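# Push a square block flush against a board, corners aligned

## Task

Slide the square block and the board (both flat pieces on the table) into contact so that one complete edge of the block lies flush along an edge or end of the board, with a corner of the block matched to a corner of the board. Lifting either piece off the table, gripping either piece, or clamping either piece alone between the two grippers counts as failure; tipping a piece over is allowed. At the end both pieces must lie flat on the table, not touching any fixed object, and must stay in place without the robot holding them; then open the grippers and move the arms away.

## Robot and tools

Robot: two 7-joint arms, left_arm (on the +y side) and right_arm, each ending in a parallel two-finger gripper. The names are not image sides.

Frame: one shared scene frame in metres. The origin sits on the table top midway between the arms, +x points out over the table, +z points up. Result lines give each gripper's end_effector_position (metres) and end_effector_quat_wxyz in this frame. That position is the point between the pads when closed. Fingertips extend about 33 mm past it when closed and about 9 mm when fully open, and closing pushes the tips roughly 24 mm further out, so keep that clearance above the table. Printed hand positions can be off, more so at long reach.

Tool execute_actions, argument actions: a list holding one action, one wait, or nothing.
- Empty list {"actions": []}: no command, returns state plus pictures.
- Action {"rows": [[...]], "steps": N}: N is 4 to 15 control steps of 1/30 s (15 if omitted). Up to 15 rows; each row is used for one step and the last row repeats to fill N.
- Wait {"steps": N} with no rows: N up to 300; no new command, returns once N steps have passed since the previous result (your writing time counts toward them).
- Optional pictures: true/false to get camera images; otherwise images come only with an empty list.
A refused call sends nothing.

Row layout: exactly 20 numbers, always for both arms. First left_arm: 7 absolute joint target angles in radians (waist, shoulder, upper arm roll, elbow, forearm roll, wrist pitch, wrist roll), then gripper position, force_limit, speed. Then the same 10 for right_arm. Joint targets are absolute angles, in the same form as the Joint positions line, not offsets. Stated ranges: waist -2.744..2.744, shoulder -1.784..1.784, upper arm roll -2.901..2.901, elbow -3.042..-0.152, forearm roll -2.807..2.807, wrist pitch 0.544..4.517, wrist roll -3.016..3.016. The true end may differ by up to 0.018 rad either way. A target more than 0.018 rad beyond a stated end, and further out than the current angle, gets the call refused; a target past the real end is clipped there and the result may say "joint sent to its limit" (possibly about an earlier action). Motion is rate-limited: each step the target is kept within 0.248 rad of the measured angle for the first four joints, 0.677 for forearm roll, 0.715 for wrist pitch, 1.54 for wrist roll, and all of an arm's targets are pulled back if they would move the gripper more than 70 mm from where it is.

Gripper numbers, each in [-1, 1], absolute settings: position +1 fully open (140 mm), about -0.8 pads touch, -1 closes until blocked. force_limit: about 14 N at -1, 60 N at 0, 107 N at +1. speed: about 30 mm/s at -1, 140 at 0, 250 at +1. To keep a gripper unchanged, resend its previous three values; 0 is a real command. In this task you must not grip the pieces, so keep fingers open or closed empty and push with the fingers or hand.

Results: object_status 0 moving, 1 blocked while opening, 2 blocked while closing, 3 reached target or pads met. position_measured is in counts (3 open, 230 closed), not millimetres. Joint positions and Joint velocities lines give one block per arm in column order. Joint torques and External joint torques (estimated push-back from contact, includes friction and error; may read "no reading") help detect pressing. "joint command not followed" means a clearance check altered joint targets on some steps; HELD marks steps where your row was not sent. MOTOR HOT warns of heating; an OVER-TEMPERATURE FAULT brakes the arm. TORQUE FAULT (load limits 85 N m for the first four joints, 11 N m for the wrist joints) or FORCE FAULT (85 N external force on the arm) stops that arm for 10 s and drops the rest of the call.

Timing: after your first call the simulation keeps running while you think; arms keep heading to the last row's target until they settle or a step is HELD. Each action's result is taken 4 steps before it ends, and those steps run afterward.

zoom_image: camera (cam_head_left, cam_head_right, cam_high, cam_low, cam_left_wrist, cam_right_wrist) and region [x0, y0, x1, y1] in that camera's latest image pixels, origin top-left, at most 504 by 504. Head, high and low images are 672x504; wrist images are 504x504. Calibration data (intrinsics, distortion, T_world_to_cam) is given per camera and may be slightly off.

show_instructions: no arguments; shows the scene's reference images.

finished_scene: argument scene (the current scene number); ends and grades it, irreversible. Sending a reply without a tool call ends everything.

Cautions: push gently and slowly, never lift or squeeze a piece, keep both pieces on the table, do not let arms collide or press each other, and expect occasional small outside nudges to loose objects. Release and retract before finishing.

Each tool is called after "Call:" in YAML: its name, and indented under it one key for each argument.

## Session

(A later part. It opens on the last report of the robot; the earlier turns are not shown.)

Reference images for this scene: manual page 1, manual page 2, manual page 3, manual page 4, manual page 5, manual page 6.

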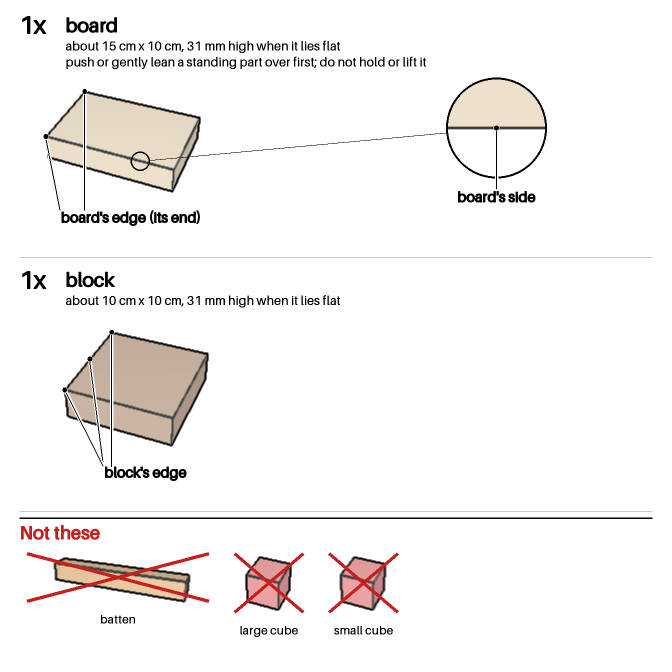

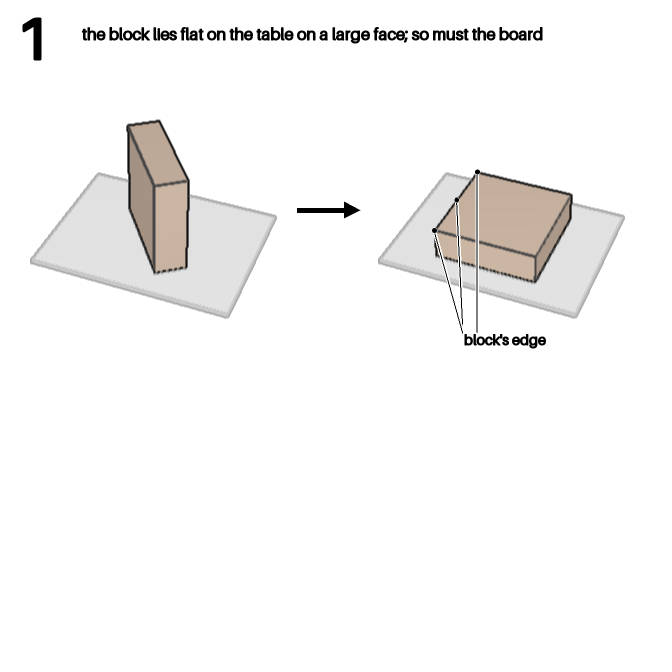

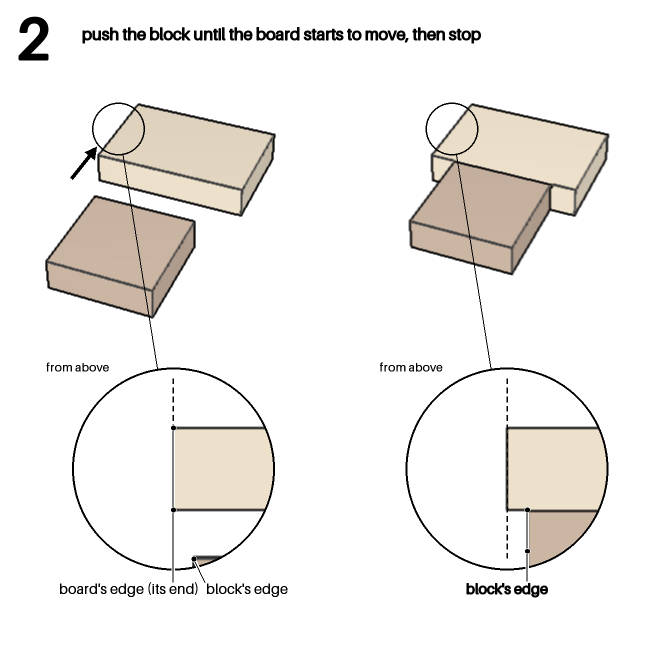

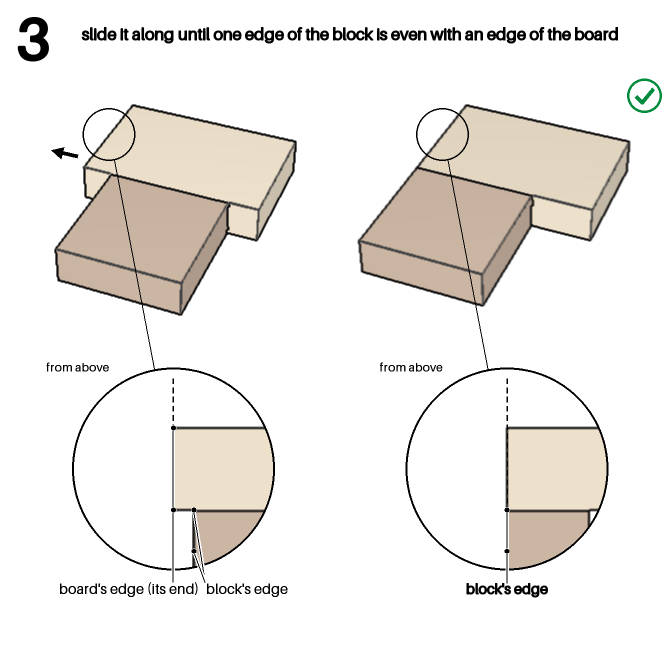

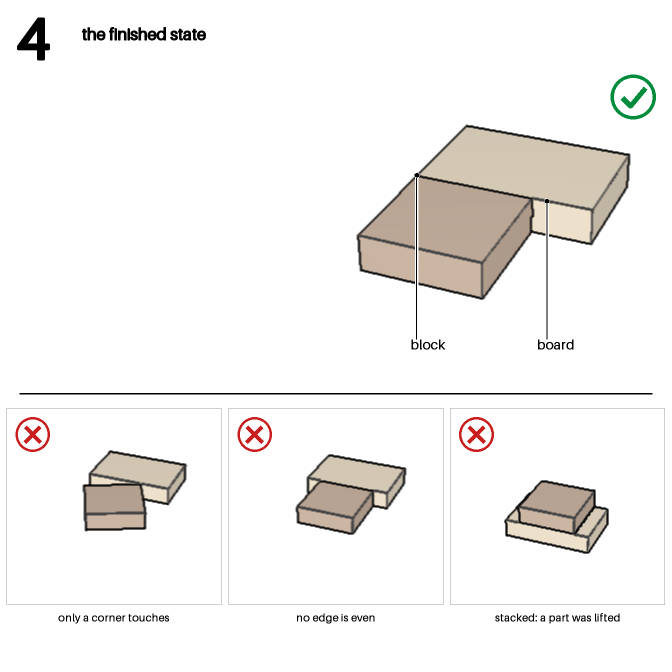

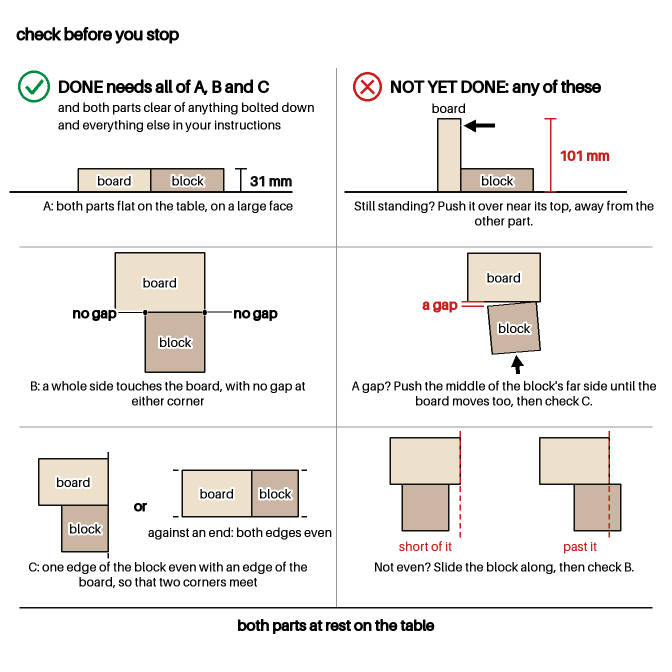

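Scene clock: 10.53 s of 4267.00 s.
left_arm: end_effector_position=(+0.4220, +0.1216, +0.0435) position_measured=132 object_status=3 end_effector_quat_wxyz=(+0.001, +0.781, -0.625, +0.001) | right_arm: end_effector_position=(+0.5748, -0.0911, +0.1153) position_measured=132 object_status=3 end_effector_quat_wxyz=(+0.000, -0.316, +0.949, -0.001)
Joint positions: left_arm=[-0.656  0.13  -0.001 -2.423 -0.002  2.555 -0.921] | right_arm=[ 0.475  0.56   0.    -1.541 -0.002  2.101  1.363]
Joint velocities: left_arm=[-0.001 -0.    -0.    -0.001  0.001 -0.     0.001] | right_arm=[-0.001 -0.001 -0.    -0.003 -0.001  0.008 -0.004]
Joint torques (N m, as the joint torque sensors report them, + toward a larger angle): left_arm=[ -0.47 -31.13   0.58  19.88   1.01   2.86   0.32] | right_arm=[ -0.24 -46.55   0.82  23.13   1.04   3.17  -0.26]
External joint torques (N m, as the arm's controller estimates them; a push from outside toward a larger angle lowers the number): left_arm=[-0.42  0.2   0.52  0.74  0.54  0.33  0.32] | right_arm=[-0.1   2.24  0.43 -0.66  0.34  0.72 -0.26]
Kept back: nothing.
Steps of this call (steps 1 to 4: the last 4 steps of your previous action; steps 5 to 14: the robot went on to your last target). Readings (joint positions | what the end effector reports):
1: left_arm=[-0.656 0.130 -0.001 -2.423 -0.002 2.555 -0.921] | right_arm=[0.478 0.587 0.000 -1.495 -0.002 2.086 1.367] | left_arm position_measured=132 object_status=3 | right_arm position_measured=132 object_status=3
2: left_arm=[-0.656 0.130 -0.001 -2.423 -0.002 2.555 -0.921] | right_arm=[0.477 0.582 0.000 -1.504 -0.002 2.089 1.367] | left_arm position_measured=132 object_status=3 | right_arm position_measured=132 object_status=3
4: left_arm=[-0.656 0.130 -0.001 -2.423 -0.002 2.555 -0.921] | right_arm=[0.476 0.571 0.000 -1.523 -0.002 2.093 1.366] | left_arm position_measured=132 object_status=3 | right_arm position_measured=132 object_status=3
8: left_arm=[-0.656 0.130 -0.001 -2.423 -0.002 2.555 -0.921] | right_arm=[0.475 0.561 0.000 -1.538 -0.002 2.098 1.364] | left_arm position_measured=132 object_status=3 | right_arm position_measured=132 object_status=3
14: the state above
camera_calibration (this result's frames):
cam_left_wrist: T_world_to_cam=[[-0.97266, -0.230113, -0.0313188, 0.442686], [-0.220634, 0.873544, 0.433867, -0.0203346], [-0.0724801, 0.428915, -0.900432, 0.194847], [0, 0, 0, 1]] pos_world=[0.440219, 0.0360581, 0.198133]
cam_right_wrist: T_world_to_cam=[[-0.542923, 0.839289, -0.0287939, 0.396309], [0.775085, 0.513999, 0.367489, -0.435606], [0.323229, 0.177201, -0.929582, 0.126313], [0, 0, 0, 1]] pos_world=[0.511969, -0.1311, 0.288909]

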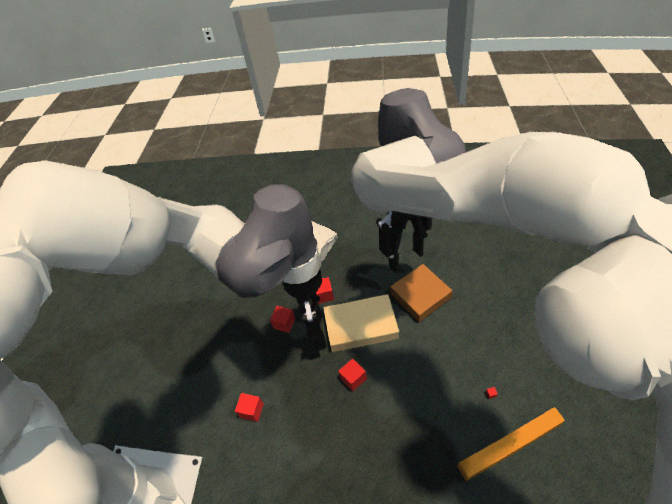

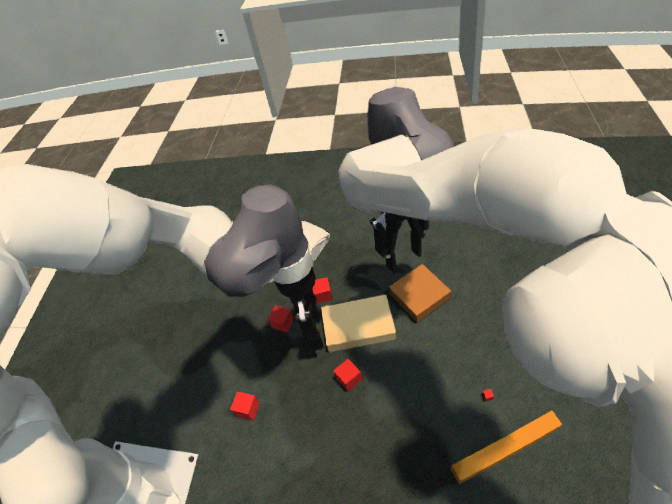

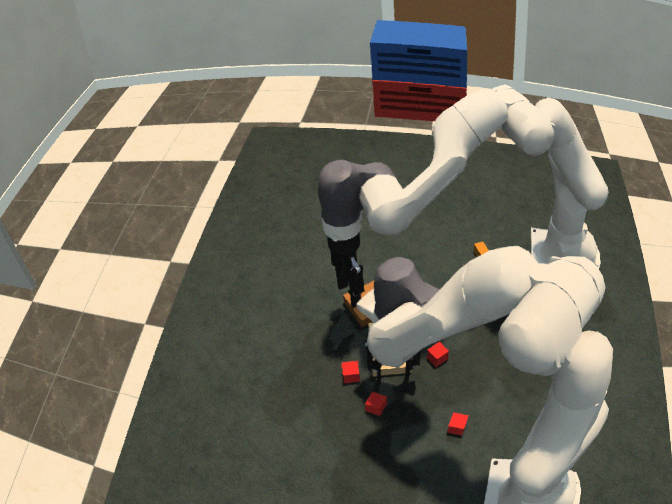

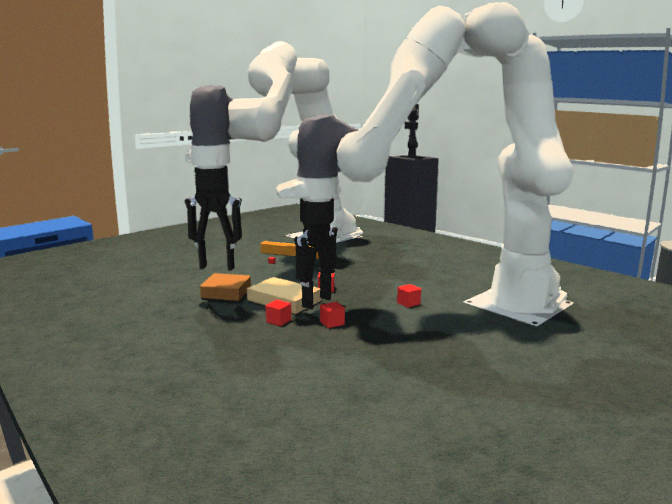

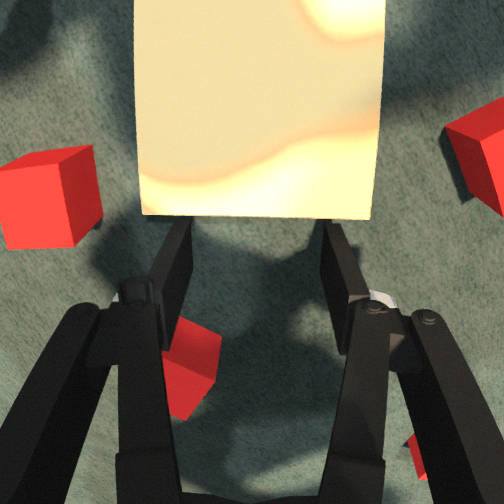

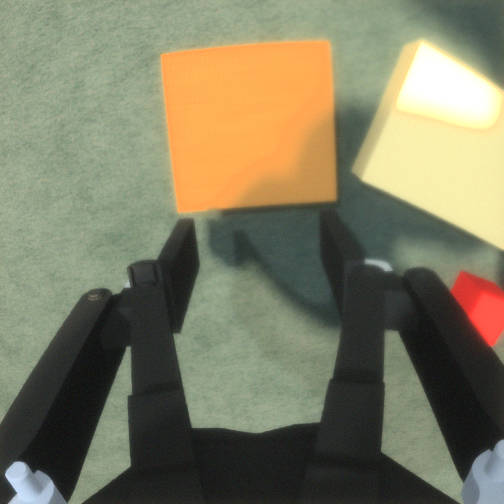

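Call:
execute_actions:
  actions:
    - {"rows": [ [-0.657,0.1313,0,-2.4235,0,2.558,-0.916,-0.03,0,0,0.476,0.572,0,-1.530,0,2.112,1.374,-0.03,0,0], [-0.657,0.1313,0,-2.4235,0,2.558,-0.916,-0.03,0,0,0.478,0.587,0,-1.517,0,2.116,1.374,-0.03,0,0], [-0.657,0.1313,0,-2.4235,0,2.558,-0.916,-0.03,0,0,0.479,0.602,0,-1.504,0,2.120,1.374,-0.03,0,0], [-0.657,0.1313,0,-2.4235,0,2.558,-0.916,-0.03,0,0,0.480,0.617,0,-1.491,0,2.126,1.374,-0.03,0,0], [-0.657,0.1313,0,-2.4235,0,2.558,-0.916,-0.03,0,0,0.481,0.631,0,-1.478,0,2.134,1.374,-0.03,0,0], [-0.657,0.1313,0,-2.4235,0,2.558,-0.916,-0.03,0,0,0.481,0.646,0,-1.466,0,2.144,1.374,-0.03,0,0], [-0.657,0.1313,0,-2.4235,0,2.558,-0.916,-0.03,0,0,0.481,0.660,0,-1.455,0,2.155,1.374,-0.03,0,0], [-0.657,0.1313,0,-2.4235,0,2.558,-0.916,-0.03,0,0,0.481,0.668,0,-1.457,0,2.165,1.374,-0.03,0,0], [-0.657,0.1313,0,-2.4235,0,2.558,-0.916,-0.03,0,0,0.481,0.675,0,-1.460,0,2.175,1.374,-0.03,0,0], [-0.657,0.1313,0,-2.4235,0,2.558,-0.916,-0.03,0,0,0.481,0.682,0,-1.462,0,2.185,1.374,-0.03,0,0], [-0.657,0.1313,0,-2.4235,0,2.558,-0.916,-0.03,0,0,0.481,0.689,0,-1.465,0,2.193,1.374,-0.03,0,0], [-0.657,0.1313,0,-2.4235,0,2.558,-0.916,-0.03,0,0,0.481,0.696,0,-1.467,0,2.198,1.374,-0.03,0,0], [-0.657,0.1313,0,-2.4235,0,2.558,-0.916,-0.03,0,0,0.481,0.703,0,-1.470,0,2.200,1.374,-0.03,0,0], [-0.657,0.1313,0,-2.4235,0,2.558,-0.916,-0.03,0,0,0.481,0.709,0,-1.472,0,2.200,1.374,-0.03,0,0], [-0.657,0.1313,0,-2.4235,0,2.558,-0.916,-0.03,0,0,0.481,0.714,0,-1.4742,0,2.198,1.374,-0.03,0,0] ], "steps": 15}

Call:
execute_actions:
  actions:
    - {"steps": 10}
  pictures: true

Scene clock: 14.23 s of 4267.00 s.
left_arm: end_effector_position=(+0.4220, +0.1216, +0.0435) position_measured=132 object_status=3 end_effector_quat_wxyz=(+0.001, +0.781, -0.625, +0.001) | right_arm: end_effector_position=(+0.5954, -0.0777, +0.0768) position_measured=132 object_status=3 end_effector_quat_wxyz=(+0.009, -0.317, +0.948, +0.000)
Joint positions: left_arm=[-0.656  0.13  -0.001 -2.423 -0.002  2.555 -0.921] | right_arm=[ 0.479  0.669  0.    -1.466 -0.002  2.154  1.367]
Joint velocities: left_arm=[ 0.001  0.001 -0.002 -0.001 -0.001  0.001 -0.001] | right_arm=[ 0.     0.27  -0.     0.001 -0.002  0.209  0.009]
Joint torques (N m, as the joint torque sensors report them, + toward a larger angle): left_arm=[ -0.45 -31.25   0.65  19.96   1.04   2.85   0.29] | right_arm=[  0.97 -50.3    0.75  24.19   1.11   3.27   0.13]
External joint torques (N m, as the arm's controller estimates them; a push from outside toward a larger angle lowers the number): left_arm=[-0.36  0.11  0.62  0.8   0.57  0.32  0.29] | right_arm=[1.27 3.19 0.4  0.59 0.43 0.73 0.13]
Steps of this call (steps 1 to 30: the robot went on to your last target; steps 31 to 90: nothing new was sent; then 0.33 s passed at rest; steps 91 to 101: the first 11 steps of this action). Readings (joint positions | what the end effector reports):
91: left_arm=[-0.656 0.130 -0.001 -2.423 -0.002 2.555 -0.921] | right_arm=[0.475 0.562 0.000 -1.539 -0.002 2.104 1.362] | left_arm position_measured=132 object_status=3 | right_arm position_measured=132 object_status=3
92: left_arm=[-0.656 0.130 -0.001 -2.423 -0.002 2.555 -0.921] | right_arm=[0.475 0.567 0.000 -1.532 -0.002 2.105 1.363] | left_arm position_measured=132 object_status=3 | right_arm position_measured=132 object_status=3
94: left_arm=[-0.656 0.130 -0.001 -2.423 -0.002 2.555 -0.921] | right_arm=[0.476 0.586 0.000 -1.512 -0.002 2.110 1.364] | left_arm position_measured=132 object_status=3 | right_arm position_measured=132 object_status=3
98: left_arm=[-0.656 0.130 -0.001 -2.423 -0.002 2.555 -0.921] | right_arm=[0.479 0.639 0.000 -1.471 -0.002 2.131 1.366] | left_arm position_measured=132 object_status=3 | right_arm position_measured=132 object_status=3
101: the state above

Scene clock: 14.57 s of 4267.00 s.
left_arm: end_effector_position=(+0.4220, +0.1216, +0.0435) position_measured=132 object_status=3 end_effector_quat_wxyz=(+0.001, +0.781, -0.625, +0.001) | right_arm: end_effector_position=(+0.5901, -0.0802, +0.0424) position_measured=132 object_status=3 end_effector_quat_wxyz=(-0.001, -0.316, +0.949, -0.001)
Joint positions: left_arm=[-0.656  0.13  -0.001 -2.423 -0.002  2.555 -0.921] | right_arm=[ 0.479  0.716  0.    -1.474 -0.002  2.188  1.368]
Joint velocities: left_arm=[ 0.001 -0.001 -0.001 -0.001  0.002  0.    -0.001] | right_arm=[-0.    -0.004 -0.001 -0.001  0.     0.037  0.002]
Joint torques (N m, as the joint torque sensors report them, + toward a larger angle): left_arm=[ -0.26 -31.29   0.73  19.93   1.03   2.87   0.31] | right_arm=[  0.78 -50.23   1.1   23.     1.01   3.19   0.32]
External joint torques (N m, as the arm's controller estimates them; a push from outside toward a larger angle lowers the number): left_arm=[-0.14  0.04  0.73  0.82  0.56  0.35  0.31] | right_arm=[ 0.74  2.17  0.46 -0.54  0.34  0.78  0.32]
Kept back: nothing.
Steps of this call (steps 1 to 4: the last 4 steps of your previous action; steps 5 to 10: the robot went on to your last target). Readings (joint positions | what the end effector reports):
1: left_arm=[-0.656 0.130 -0.001 -2.423 -0.002 2.555 -0.921] | right_arm=[0.479 0.678 0.000 -1.466 -0.002 2.161 1.367] | left_arm position_measured=132 object_status=3 | right_arm position_measured=132 object_status=3
2: left_arm=[-0.656 0.130 -0.001 -2.423 -0.002 2.555 -0.921] | right_arm=[0.479 0.686 0.000 -1.467 -0.002 2.167 1.367] | left_arm position_measured=132 object_status=3 | right_arm position_measured=132 object_status=3
4: left_arm=[-0.656 0.130 -0.001 -2.423 -0.002 2.555 -0.921] | right_arm=[0.479 0.701 0.000 -1.469 -0.002 2.176 1.368] | left_arm position_measured=132 object_status=3 | right_arm position_measured=132 object_status=3
8: left_arm=[-0.656 0.130 -0.001 -2.423 -0.002 2.555 -0.921] | right_arm=[0.479 0.716 0.000 -1.474 -0.002 2.185 1.368] | left_arm position_measured=132 object_status=3 | right_arm position_measured=132 object_status=3
10: the state above
camera_calibration (this result's frames):
cam_left_wrist: T_world_to_cam=[[-0.972684, -0.229999, -0.0314022, 0.442696], [-0.220575, 0.873607, 0.433772, -0.0203274], [-0.0723337, 0.42885, -0.900475, 0.194825], [0, 0, 0, 1]] pos_world=[0.440212, 0.036027, 0.198154]
cam_right_wrist: T_world_to_cam=[[-0.542672, 0.83947, -0.0282404, 0.393226], [0.776381, 0.514151, 0.364527, -0.426936], [0.320529, 0.175893, -0.930764, 0.0532549], [0, 0, 0, 1]] pos_world=[0.527788, -0.119959, 0.216302]

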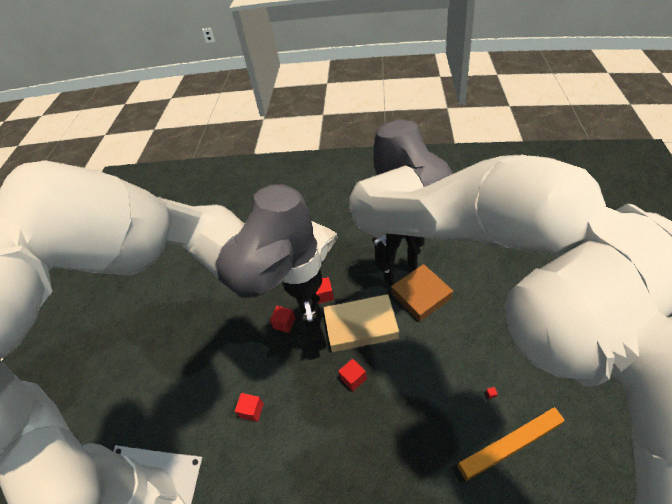

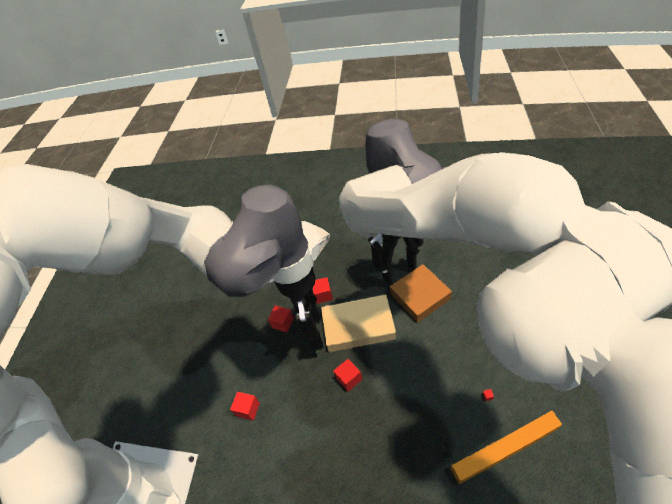

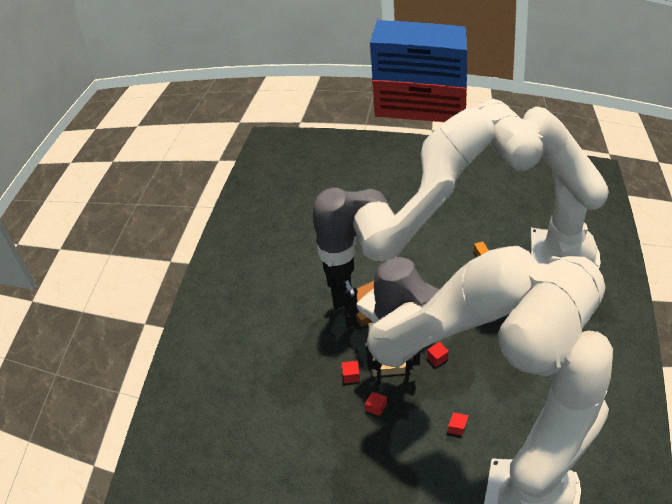

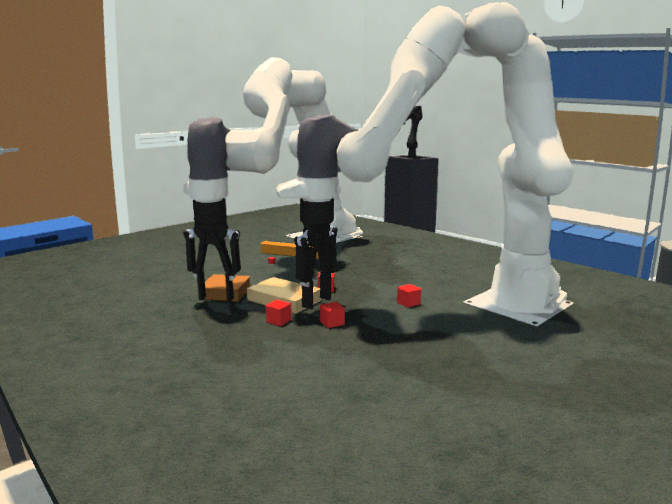

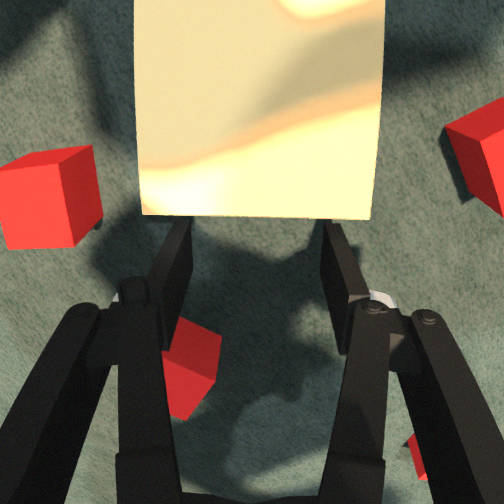

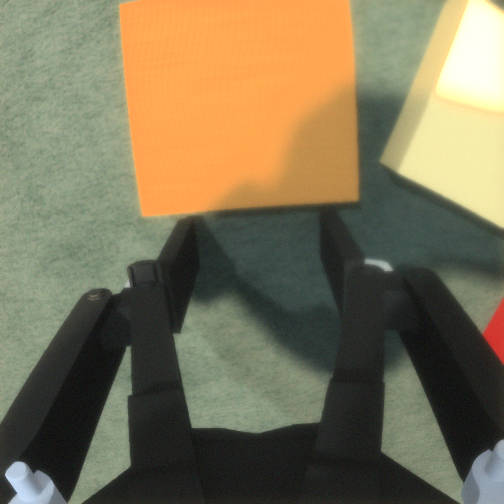

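Call:
execute_actions:
  actions:
    - {"rows": [ [-0.657,0.1313,0,-2.4235,0,2.558,-0.916,-0.03,0,0,0.479,0.710,0,-1.481,0,2.202,1.374,-0.03,0,0], [-0.657,0.1313,0,-2.4235,0,2.558,-0.916,-0.03,0,0,0.478,0.706,0,-1.488,0,2.205,1.374,-0.03,0,0], [-0.657,0.1313,0,-2.4235,0,2.558,-0.916,-0.03,0,0,0.478,0.702,0,-1.495,0,2.208,1.374,-0.03,0,0], [-0.657,0.1313,0,-2.4235,0,2.558,-0.916,-0.03,0,0,0.477,0.698,0,-1.503,0,2.211,1.374,-0.03,0,0], [-0.657,0.1313,0,-2.4235,0,2.558,-0.916,-0.03,0,0,0.477,0.693,0,-1.510,0,2.214,1.385,-0.03,0,0], [-0.657,0.1313,0,-2.4235,0,2.558,-0.916,-0.03,0,0,0.476,0.689,0,-1.517,0,2.217,1.40,-0.03,0,0], [-0.657,0.1313,0,-2.4235,0,2.558,-0.916,-0.03,0,0,0.476,0.685,0,-1.524,0,2.220,1.42,-0.03,0,0], [-0.657,0.1313,0,-2.4235,0,2.558,-0.916,-0.03,0,0,0.475,0.681,0,-1.531,0,2.223,1.44,-0.03,0,0], [-0.657,0.1313,0,-2.4235,0,2.558,-0.916,-0.03,0,0,0.474,0.678,0,-1.537,0,2.226,1.456,-0.03,0,0], [-0.657,0.1313,0,-2.4235,0,2.558,-0.916,-0.03,0,0,0.472,0.674,0,-1.543,0,2.229,1.468,-0.03,0,0], [-0.657,0.1313,0,-2.4235,0,2.558,-0.916,-0.03,0,0,0.471,0.671,0,-1.549,0,2.232,1.479,-0.03,0,0], [-0.657,0.1313,0,-2.4235,0,2.558,-0.916,-0.03,0,0,0.470,0.667,0,-1.555,0,2.234,1.490,-0.03,0,0], [-0.657,0.1313,0,-2.4235,0,2.558,-0.916,-0.03,0,0,0.468,0.664,0,-1.561,0,2.237,1.502,-0.03,0,0], [-0.657,0.1313,0,-2.4235,0,2.558,-0.916,-0.03,0,0,0.467,0.660,0,-1.567,0,2.240,1.513,-0.03,0,0], [-0.657,0.1313,0,-2.4235,0,2.558,-0.916,-0.03,0,0,0.466,0.657,0,-1.573,0,2.242,1.524,-0.03,0,0] ], "steps": 15}

Call:
execute_actions:
  actions:
    - {"rows": [ [-0.658,0.133,0,-2.421,0,2.554,-0.924,-0.03,0,0,0.464,0.654,0,-1.579,0,2.245,1.536,-0.03,0,0], [-0.660,0.135,0,-2.418,0,2.551,-0.929,-0.03,0,0,0.463,0.650,0,-1.585,0,2.248,1.547,-0.03,0,0], [-0.661,0.137,0,-2.415,0,2.548,-0.933,-0.03,0,0,0.462,0.647,0,-1.591,0,2.251,1.558,-0.03,0,0], [-0.662,0.139,0,-2.412,0,2.546,-0.936,-0.03,0,0,0.460,0.643,0,-1.597,0,2.253,1.570,-0.03,0,0], [-0.663,0.141,0,-2.409,0,2.544,-0.938,-0.03,0,0,0.459,0.640,0,-1.603,0,2.256,1.581,-0.03,0,0], [-0.664,0.143,0,-2.406,0,2.543,-0.940,-0.03,0,0,0.458,0.636,0,-1.609,0,2.259,1.592,-0.03,0,0], [-0.665,0.145,0,-2.403,0,2.542,-0.942,-0.03,0,0,0.457,0.633,0,-1.615,0,2.261,1.604,-0.03,0,0], [-0.667,0.146,0,-2.401,0,2.541,-0.944,-0.03,0,0,0.455,0.629,0,-1.621,0,2.264,1.615,-0.03,0,0], [-0.668,0.148,0,-2.398,0,2.540,-0.946,-0.03,0,0,0.454,0.626,0,-1.628,0,2.266,1.626,-0.03,0,0], [-0.669,0.150,0,-2.395,0,2.539,-0.947,-0.03,0,0,0.453,0.622,0,-1.634,0,2.269,1.638,-0.03,0,0], [-0.670,0.152,0,-2.392,0,2.538,-0.948,-0.03,0,0,0.452,0.618,0,-1.640,0,2.272,1.649,-0.03,0,0], [-0.671,0.154,0,-2.389,0,2.537,-0.950,-0.03,0,0,0.451,0.615,0,-1.646,0,2.274,1.660,-0.03,0,0], [-0.673,0.156,0,-2.386,0,2.536,-0.951,-0.03,0,0,0.450,0.611,0,-1.652,0,2.277,1.672,-0.03,0,0], [-0.674,0.158,0,-2.384,0,2.535,-0.952,-0.03,0,0,0.448,0.608,0,-1.658,0,2.279,1.683,-0.03,0,0], [-0.675,0.160,0,-2.381,0,2.534,-0.953,-0.03,0,0,0.447,0.604,0,-1.665,0,2.282,1.694,-0.03,0,0] ], "steps": 15}

Call:
execute_actions:
  actions:
    - {"rows": [ [-0.676,0.162,0,-2.378,0,2.533,-0.954,-0.03,0,0,0.446,0.601,0,-1.671,0,2.284,1.706,-0.03,0,0], [-0.677,0.164,0,-2.375,0,2.532,-0.955,-0.03,0,0,0.445,0.597,0,-1.677,0,2.287,1.717,-0.03,0,0], [-0.678,0.166,0,-2.373,0,2.531,-0.956,-0.03,0,0,0.444,0.593,0,-1.683,0,2.290,1.729,-0.03,0,0], [-0.679,0.167,0,-2.370,0,2.530,-0.958,-0.03,0,0,0.443,0.589,0,-1.690,0,2.292,1.740,-0.03,0,0], [-0.681,0.169,0,-2.367,0,2.529,-0.959,-0.03,0,0,0.442,0.586,0,-1.696,0,2.295,1.752,-0.03,0,0], [-0.682,0.171,0,-2.364,0,2.528,-0.960,-0.03,0,0,0.441,0.582,0,-1.702,0,2.297,1.763,-0.03,0,0], [-0.683,0.173,0,-2.361,0,2.527,-0.961,-0.03,0,0,0.441,0.578,0,-1.709,0,2.300,1.775,-0.03,0,0], [-0.684,0.175,0,-2.359,0,2.526,-0.962,-0.03,0,0,0.440,0.574,0,-1.715,0,2.303,1.787,-0.03,0,0], [-0.685,0.177,0,-2.356,0,2.525,-0.963,-0.03,0,0,0.439,0.571,0,-1.721,0,2.305,1.798,-0.03,0,0], [-0.686,0.179,0,-2.353,0,2.524,-0.964,-0.03,0,0,0.438,0.567,0,-1.728,0,2.308,1.81,-0.03,0,0], [-0.687,0.181,0,-2.350,0,2.524,-0.964,-0.03,0,0,0.437,0.563,0,-1.734,0,2.310,1.82,-0.03,0,0], [-0.688,0.183,0,-2.347,0,2.524,-0.964,-0.03,0,0,0.436,0.559,0,-1.740,0,2.311,1.82,-0.03,0,0], [-0.690,0.185,0,-2.345,0,2.524,-0.963,-0.03,0,0,0.435,0.556,0,-1.747,0,2.311,1.82,-0.03,0,0], [-0.691,0.187,0,-2.342,0,2.524,-0.962,-0.03,0,0,0.4345,0.552,0,-1.753,0,2.311,1.81,-0.03,0,0], [-0.692,0.1885,0,-2.339,0,2.524,-0.9615,-0.03,0,0,0.4345,0.552,0,-1.753,0,2.311,1.782,-0.03,0,0] ], "steps": 15}

Call:
execute_actions:
  actions:
    - {"steps": 16}
  pictures: true

Call:
zoom_image:
  camera: "cam_right_wrist"
  region: [252, 0, 504, 252]

Scene clock: 16.30 s of 4267.00 s.
left_arm: end_effector_position=(+0.4220, +0.1216, +0.0435) position_measured=132 object_status=3 end_effector_quat_wxyz=(+0.001, +0.781, -0.625, +0.001) | right_arm: end_effector_position=(+0.5834, -0.0860, +0.0449) position_measured=132 object_status=3 end_effector_quat_wxyz=(+0.002, -0.297, +0.955, -0.000)
Joint positions: left_arm=[-0.656  0.13  -0.001 -2.423 -0.002  2.555 -0.92 ] | right_arm=[ 0.476  0.679  0.    -1.533 -0.002  2.216  1.405]
Joint velocities: left_arm=[ 0.     0.    -0.001  0.001 -0.001 -0.001 -0.002] | right_arm=[-0.032 -0.097 -0.    -0.168  0.     0.073  0.228]
Joint torques (N m, as the joint torque sensors report them, + toward a larger angle): left_arm=[ -0.3  -31.04   0.66  19.85   1.03   2.86   0.31] | right_arm=[ -1.04 -49.4    0.69  20.66   0.92   3.19   0.3 ]
External joint torques (N m, as the arm's controller estimates them; a push from outside toward a larger angle lowers the number): left_arm=[-0.28  0.32  0.56  0.66  0.57  0.32  0.32] | right_arm=[-0.84  0.58  0.46 -2.71  0.27  0.56  0.32]
Steps of this call (steps 1 to 30: the robot went on to your last target; steps 31 to 41: nothing new was sent; steps 42 to 52: the first 11 steps of this action). Readings (joint positions | what the end effector reports):
42: left_arm=[-0.656 0.130 -0.001 -2.423 -0.002 2.555 -0.920] | right_arm=[0.479 0.714 0.000 -1.476 -0.002 2.195 1.369] | left_arm position_measured=132 object_status=3 | right_arm position_measured=132 object_status=3
43: left_arm=[-0.656 0.130 -0.001 -2.423 -0.002 2.555 -0.920] | right_arm=[0.479 0.713 0.000 -1.479 -0.002 2.196 1.369] | left_arm position_measured=132 object_status=3 | right_arm position_measured=132 object_status=3
45: left_arm=[-0.656 0.130 -0.001 -2.423 -0.002 2.555 -0.920] | right_arm=[0.479 0.706 0.000 -1.488 -0.002 2.199 1.369] | left_arm position_measured=132 object_status=3 | right_arm position_measured=132 object_status=3
49: left_arm=[-0.656 0.130 -0.001 -2.423 -0.002 2.555 -0.920] | right_arm=[0.478 0.691 0.000 -1.514 -0.002 2.208 1.383] | left_arm position_measured=132 object_status=3 | right_arm position_measured=132 object_status=3
52: the state above

Scene clock: 16.80 s of 4267.00 s.
left_arm: end_effector_position=(+0.4234, +0.1136, +0.0437) position_measured=132 object_status=3 end_effector_quat_wxyz=(+0.001, +0.781, -0.625, +0.000) | right_arm: end_effector_position=(+0.5743, -0.1054, +0.0449) position_measured=132 object_status=3 end_effector_quat_wxyz=(+0.003, -0.217, +0.976, -0.000)
Joint positions: left_arm=[-0.666  0.146 -0.001 -2.4   -0.002  2.546 -0.932] | right_arm=[ 0.456  0.627  0.    -1.624 -0.002  2.257  1.551]
Joint velocities: left_arm=[-0.033  0.054 -0.001  0.082  0.    -0.025 -0.037] | right_arm=[-0.036 -0.102 -0.001 -0.171 -0.002  0.068  0.306]
Joint torques (N m, as the joint torque sensors report them, + toward a larger angle): left_arm=[  0.04 -30.76   0.62  21.13   1.05   1.94  -0.16] | right_arm=[ -1.03 -47.21   0.42  21.56   1.07   3.12   0.29]
External joint torques (N m, as the arm's controller estimates them; a push from outside toward a larger angle lowers the number): left_arm=[-0.26  1.42  0.38  2.28  0.58 -0.54 -0.16] | right_arm=[-1.24  1.53 -0.14 -1.62  0.44  0.52  0.3 ]
Steps of this call (steps 1 to 4: the last 4 steps of your previous action; steps 5 to 15: the first 11 steps of this action). Readings (joint positions | what the end effector reports):
5: left_arm=[-0.656 0.130 -0.001 -2.423 -0.002 2.555 -0.920] | right_arm=[0.469 0.662 0.000 -1.564 -0.002 2.229 1.449] | left_arm position_measured=132 object_status=3 | right_arm position_measured=132 object_status=3
6: left_arm=[-0.656 0.131 -0.001 -2.422 -0.002 2.555 -0.921] | right_arm=[0.468 0.659 0.000 -1.569 -0.002 2.232 1.459] | left_arm position_measured=132 object_status=3 | right_arm position_measured=132 object_status=3
8: left_arm=[-0.658 0.133 -0.001 -2.419 -0.002 2.553 -0.923] | right_arm=[0.465 0.652 0.000 -1.581 -0.002 2.238 1.478] | left_arm position_measured=132 object_status=3 | right_arm position_measured=132 object_status=3
12: left_arm=[-0.663 0.140 -0.001 -2.408 -0.002 2.549 -0.928] | right_arm=[0.460 0.638 0.000 -1.606 -0.002 2.249 1.519] | left_arm position_measured=132 object_status=3 | right_arm position_measured=132 object_status=3
15: the state above

Scene clock: 17.30 s of 4267.00 s.
left_arm: end_effector_position=(+0.4264, +0.1008, +0.0436) position_measured=132 object_status=3 end_effector_quat_wxyz=(+0.000, +0.782, -0.624, -0.002) | right_arm: end_effector_position=(+0.5611, -0.1226, +0.0449) position_measured=132 object_status=3 end_effector_quat_wxyz=(+0.003, -0.128, +0.992, +0.000)
Joint positions: left_arm=[-0.682  0.173 -0.    -2.359 -0.002  2.528 -0.95 ] | right_arm=[ 0.441  0.572  0.    -1.718 -0.002  2.295  1.717]
Joint velocities: left_arm=[-0.033  0.057 -0.001  0.081 -0.    -0.021 -0.03 ] | right_arm=[-0.025 -0.106 -0.001 -0.175 -0.     0.062  0.323]
Joint torques (N m, as the joint torque sensors report them, + toward a larger angle): left_arm=[ -1.09 -31.45   0.29  21.59   0.95   2.29  -0.21] | right_arm=[ -0.9  -45.73   1.02  21.11   1.05   3.2    0.41]
External joint torques (N m, as the arm's controller estimates them; a push from outside toward a larger angle lowers the number): left_arm=[-1.17  1.86  0.24  2.57  0.46 -0.14 -0.21] | right_arm=[-1.04  1.28  0.53 -1.79  0.42  0.59  0.42]
Steps of this call (steps 1 to 4: the last 4 steps of your previous action; steps 5 to 15: the first 11 steps of this action). Readings (joint positions | what the end effector reports):
5: left_arm=[-0.671 0.155 -0.000 -2.386 -0.002 2.539 -0.938] | right_arm=[0.450 0.609 0.000 -1.655 -0.002 2.270 1.605] | left_arm position_measured=132 object_status=3 | right_arm position_measured=132 object_status=3
6: left_arm=[-0.672 0.157 -0.000 -2.384 -0.002 2.538 -0.940] | right_arm=[0.449 0.606 0.000 -1.661 -0.002 2.272 1.616] | left_arm position_measured=132 object_status=3 | right_arm position_measured=132 object_status=3
8: left_arm=[-0.674 0.160 -0.000 -2.378 -0.002 2.535 -0.942] | right_arm=[0.447 0.598 0.000 -1.674 -0.002 2.277 1.638] | left_arm position_measured=132 object_status=3 | right_arm position_measured=132 object_status=3
12: left_arm=[-0.679 0.168 -0.000 -2.367 -0.002 2.531 -0.947] | right_arm=[0.443 0.583 0.000 -1.699 -0.002 2.288 1.683] | left_arm position_measured=132 object_status=3 | right_arm position_measured=132 object_status=3
15: the state above

Scene clock: 17.83 s of 4267.00 s.
left_arm: end_effector_position=(+0.4279, +0.0945, +0.0435) position_measured=132 object_status=3 end_effector_quat_wxyz=(+0.000, +0.781, -0.624, -0.001) | right_arm: end_effector_position=(+0.5559, -0.1283, +0.0450) position_measured=132 object_status=3 end_effector_quat_wxyz=(+0.002, -0.100, +0.995, +0.000)
Joint positions: left_arm=[-0.69   0.185 -0.    -2.342 -0.001  2.525 -0.956] | right_arm=[ 0.436  0.553  0.    -1.75  -0.002  2.308  1.769]
Joint velocities: left_arm=[ 0.    -0.002 -0.    -0.001 -0.001  0.    -0.001] | right_arm=[-0.001 -0.001 -0.    -0.002  0.001  0.003  0.026]
Joint torques (N m, as the joint torque sensors report them, + toward a larger angle): left_arm=[ -0.74 -32.28  -0.29  22.4    0.89   2.36  -0.18] | right_arm=[ -1.28 -45.5    1.15  20.32   1.08   3.15   0.16]
External joint torques (N m, as the arm's controller estimates them; a push from outside toward a larger angle lowers the number): left_arm=[-0.74  1.4  -0.47  2.84  0.41 -0.17 -0.18] | right_arm=[-1.15  1.22  0.76 -1.69  0.47  0.74  0.16]
Kept back: nothing.
Steps of this call (steps 1 to 4: the last 4 steps of your previous action; steps 5 to 16: the robot went on to your last target). Readings (joint positions | what the end effector reports):
1: left_arm=[-0.683 0.175 -0.000 -2.356 -0.002 2.527 -0.951] | right_arm=[0.440 0.569 0.000 -1.724 -0.002 2.298 1.727] | left_arm position_measured=132 object_status=3 | right_arm position_measured=132 object_status=3
2: left_arm=[-0.684 0.177 -0.000 -2.353 -0.002 2.527 -0.952] | right_arm=[0.439 0.565 0.000 -1.730 -0.002 2.300 1.736] | left_arm position_measured=132 object_status=3 | right_arm position_measured=132 object_status=3
4: left_arm=[-0.687 0.181 -0.000 -2.347 -0.001 2.526 -0.953] | right_arm=[0.437 0.558 0.000 -1.741 -0.002 2.302 1.747] | left_arm position_measured=132 object_status=3 | right_arm position_measured=132 object_status=3
8: left_arm=[-0.689 0.185 -0.000 -2.342 -0.001 2.525 -0.955] | right_arm=[0.436 0.554 0.000 -1.748 -0.002 2.305 1.758] | left_arm position_measured=132 object_status=3 | right_arm position_measured=132 object_status=3
16: the state above
camera_calibration (this result's frames):
cam_left_wrist: T_world_to_cam=[[-0.972356, -0.23165, -0.0293675, 0.44217], [-0.22092, 0.871919, 0.436979, 0.00488172], [-0.0756201, 0.431387, -0.898992, 0.207947], [0, 0, 0, 1]] pos_world=[0.44675, 0.00846662, 0.197795]
cam_right_wrist: T_world_to_cam=[[-0.129547, 0.991196, -0.027356, 0.204886], [0.919097, 0.130386, 0.371834, -0.505428], [0.372127, 0.0230271, -0.927896, 0.0266456], [0, 0, 0, 1]] pos_world=[0.481164, -0.137795, 0.218264]

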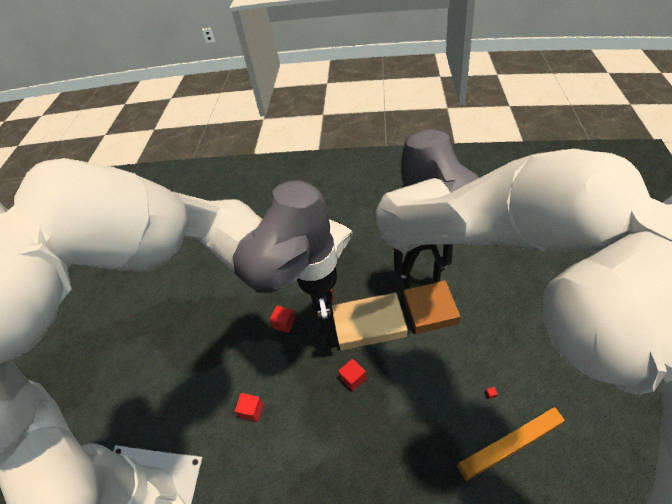

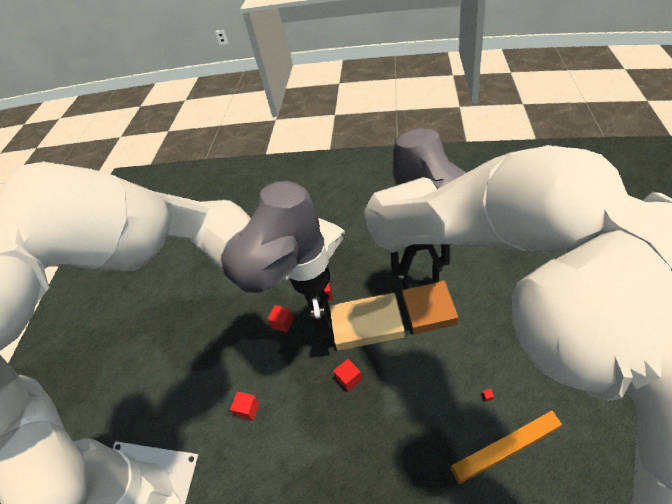

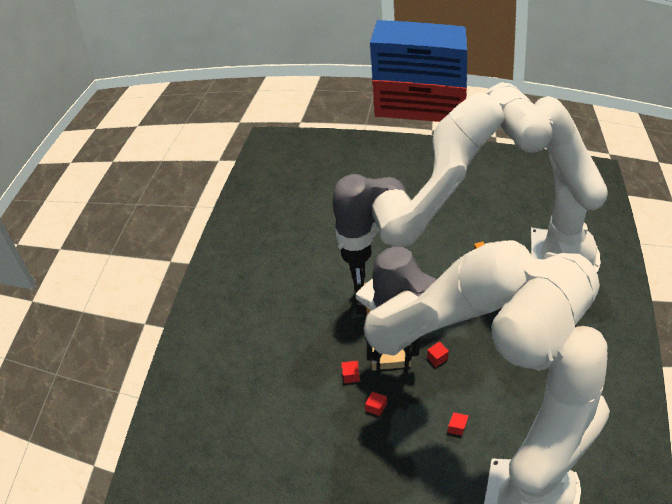

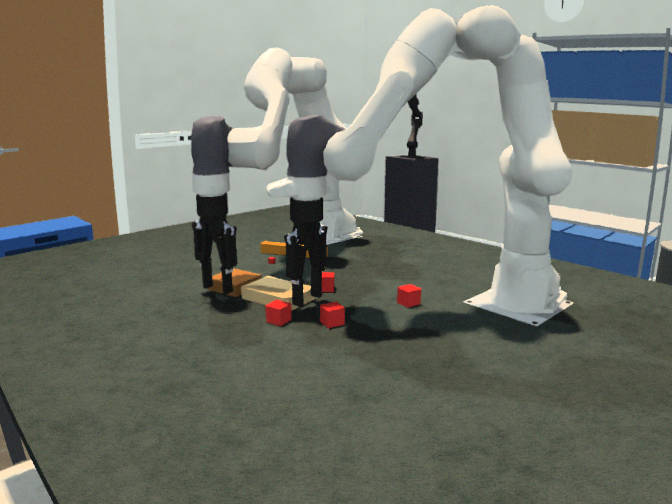

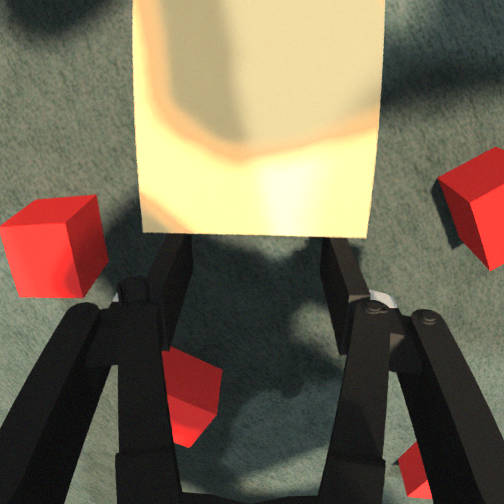

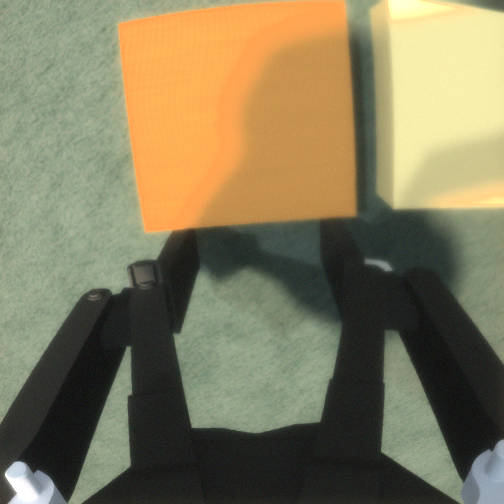

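Region (252, 0, 504, 252) of cam_right_wrist's 504x504 image, scaled by 2.000, with more detail than that image has.

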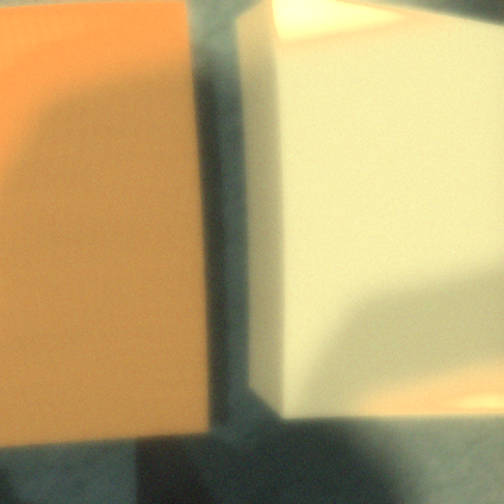

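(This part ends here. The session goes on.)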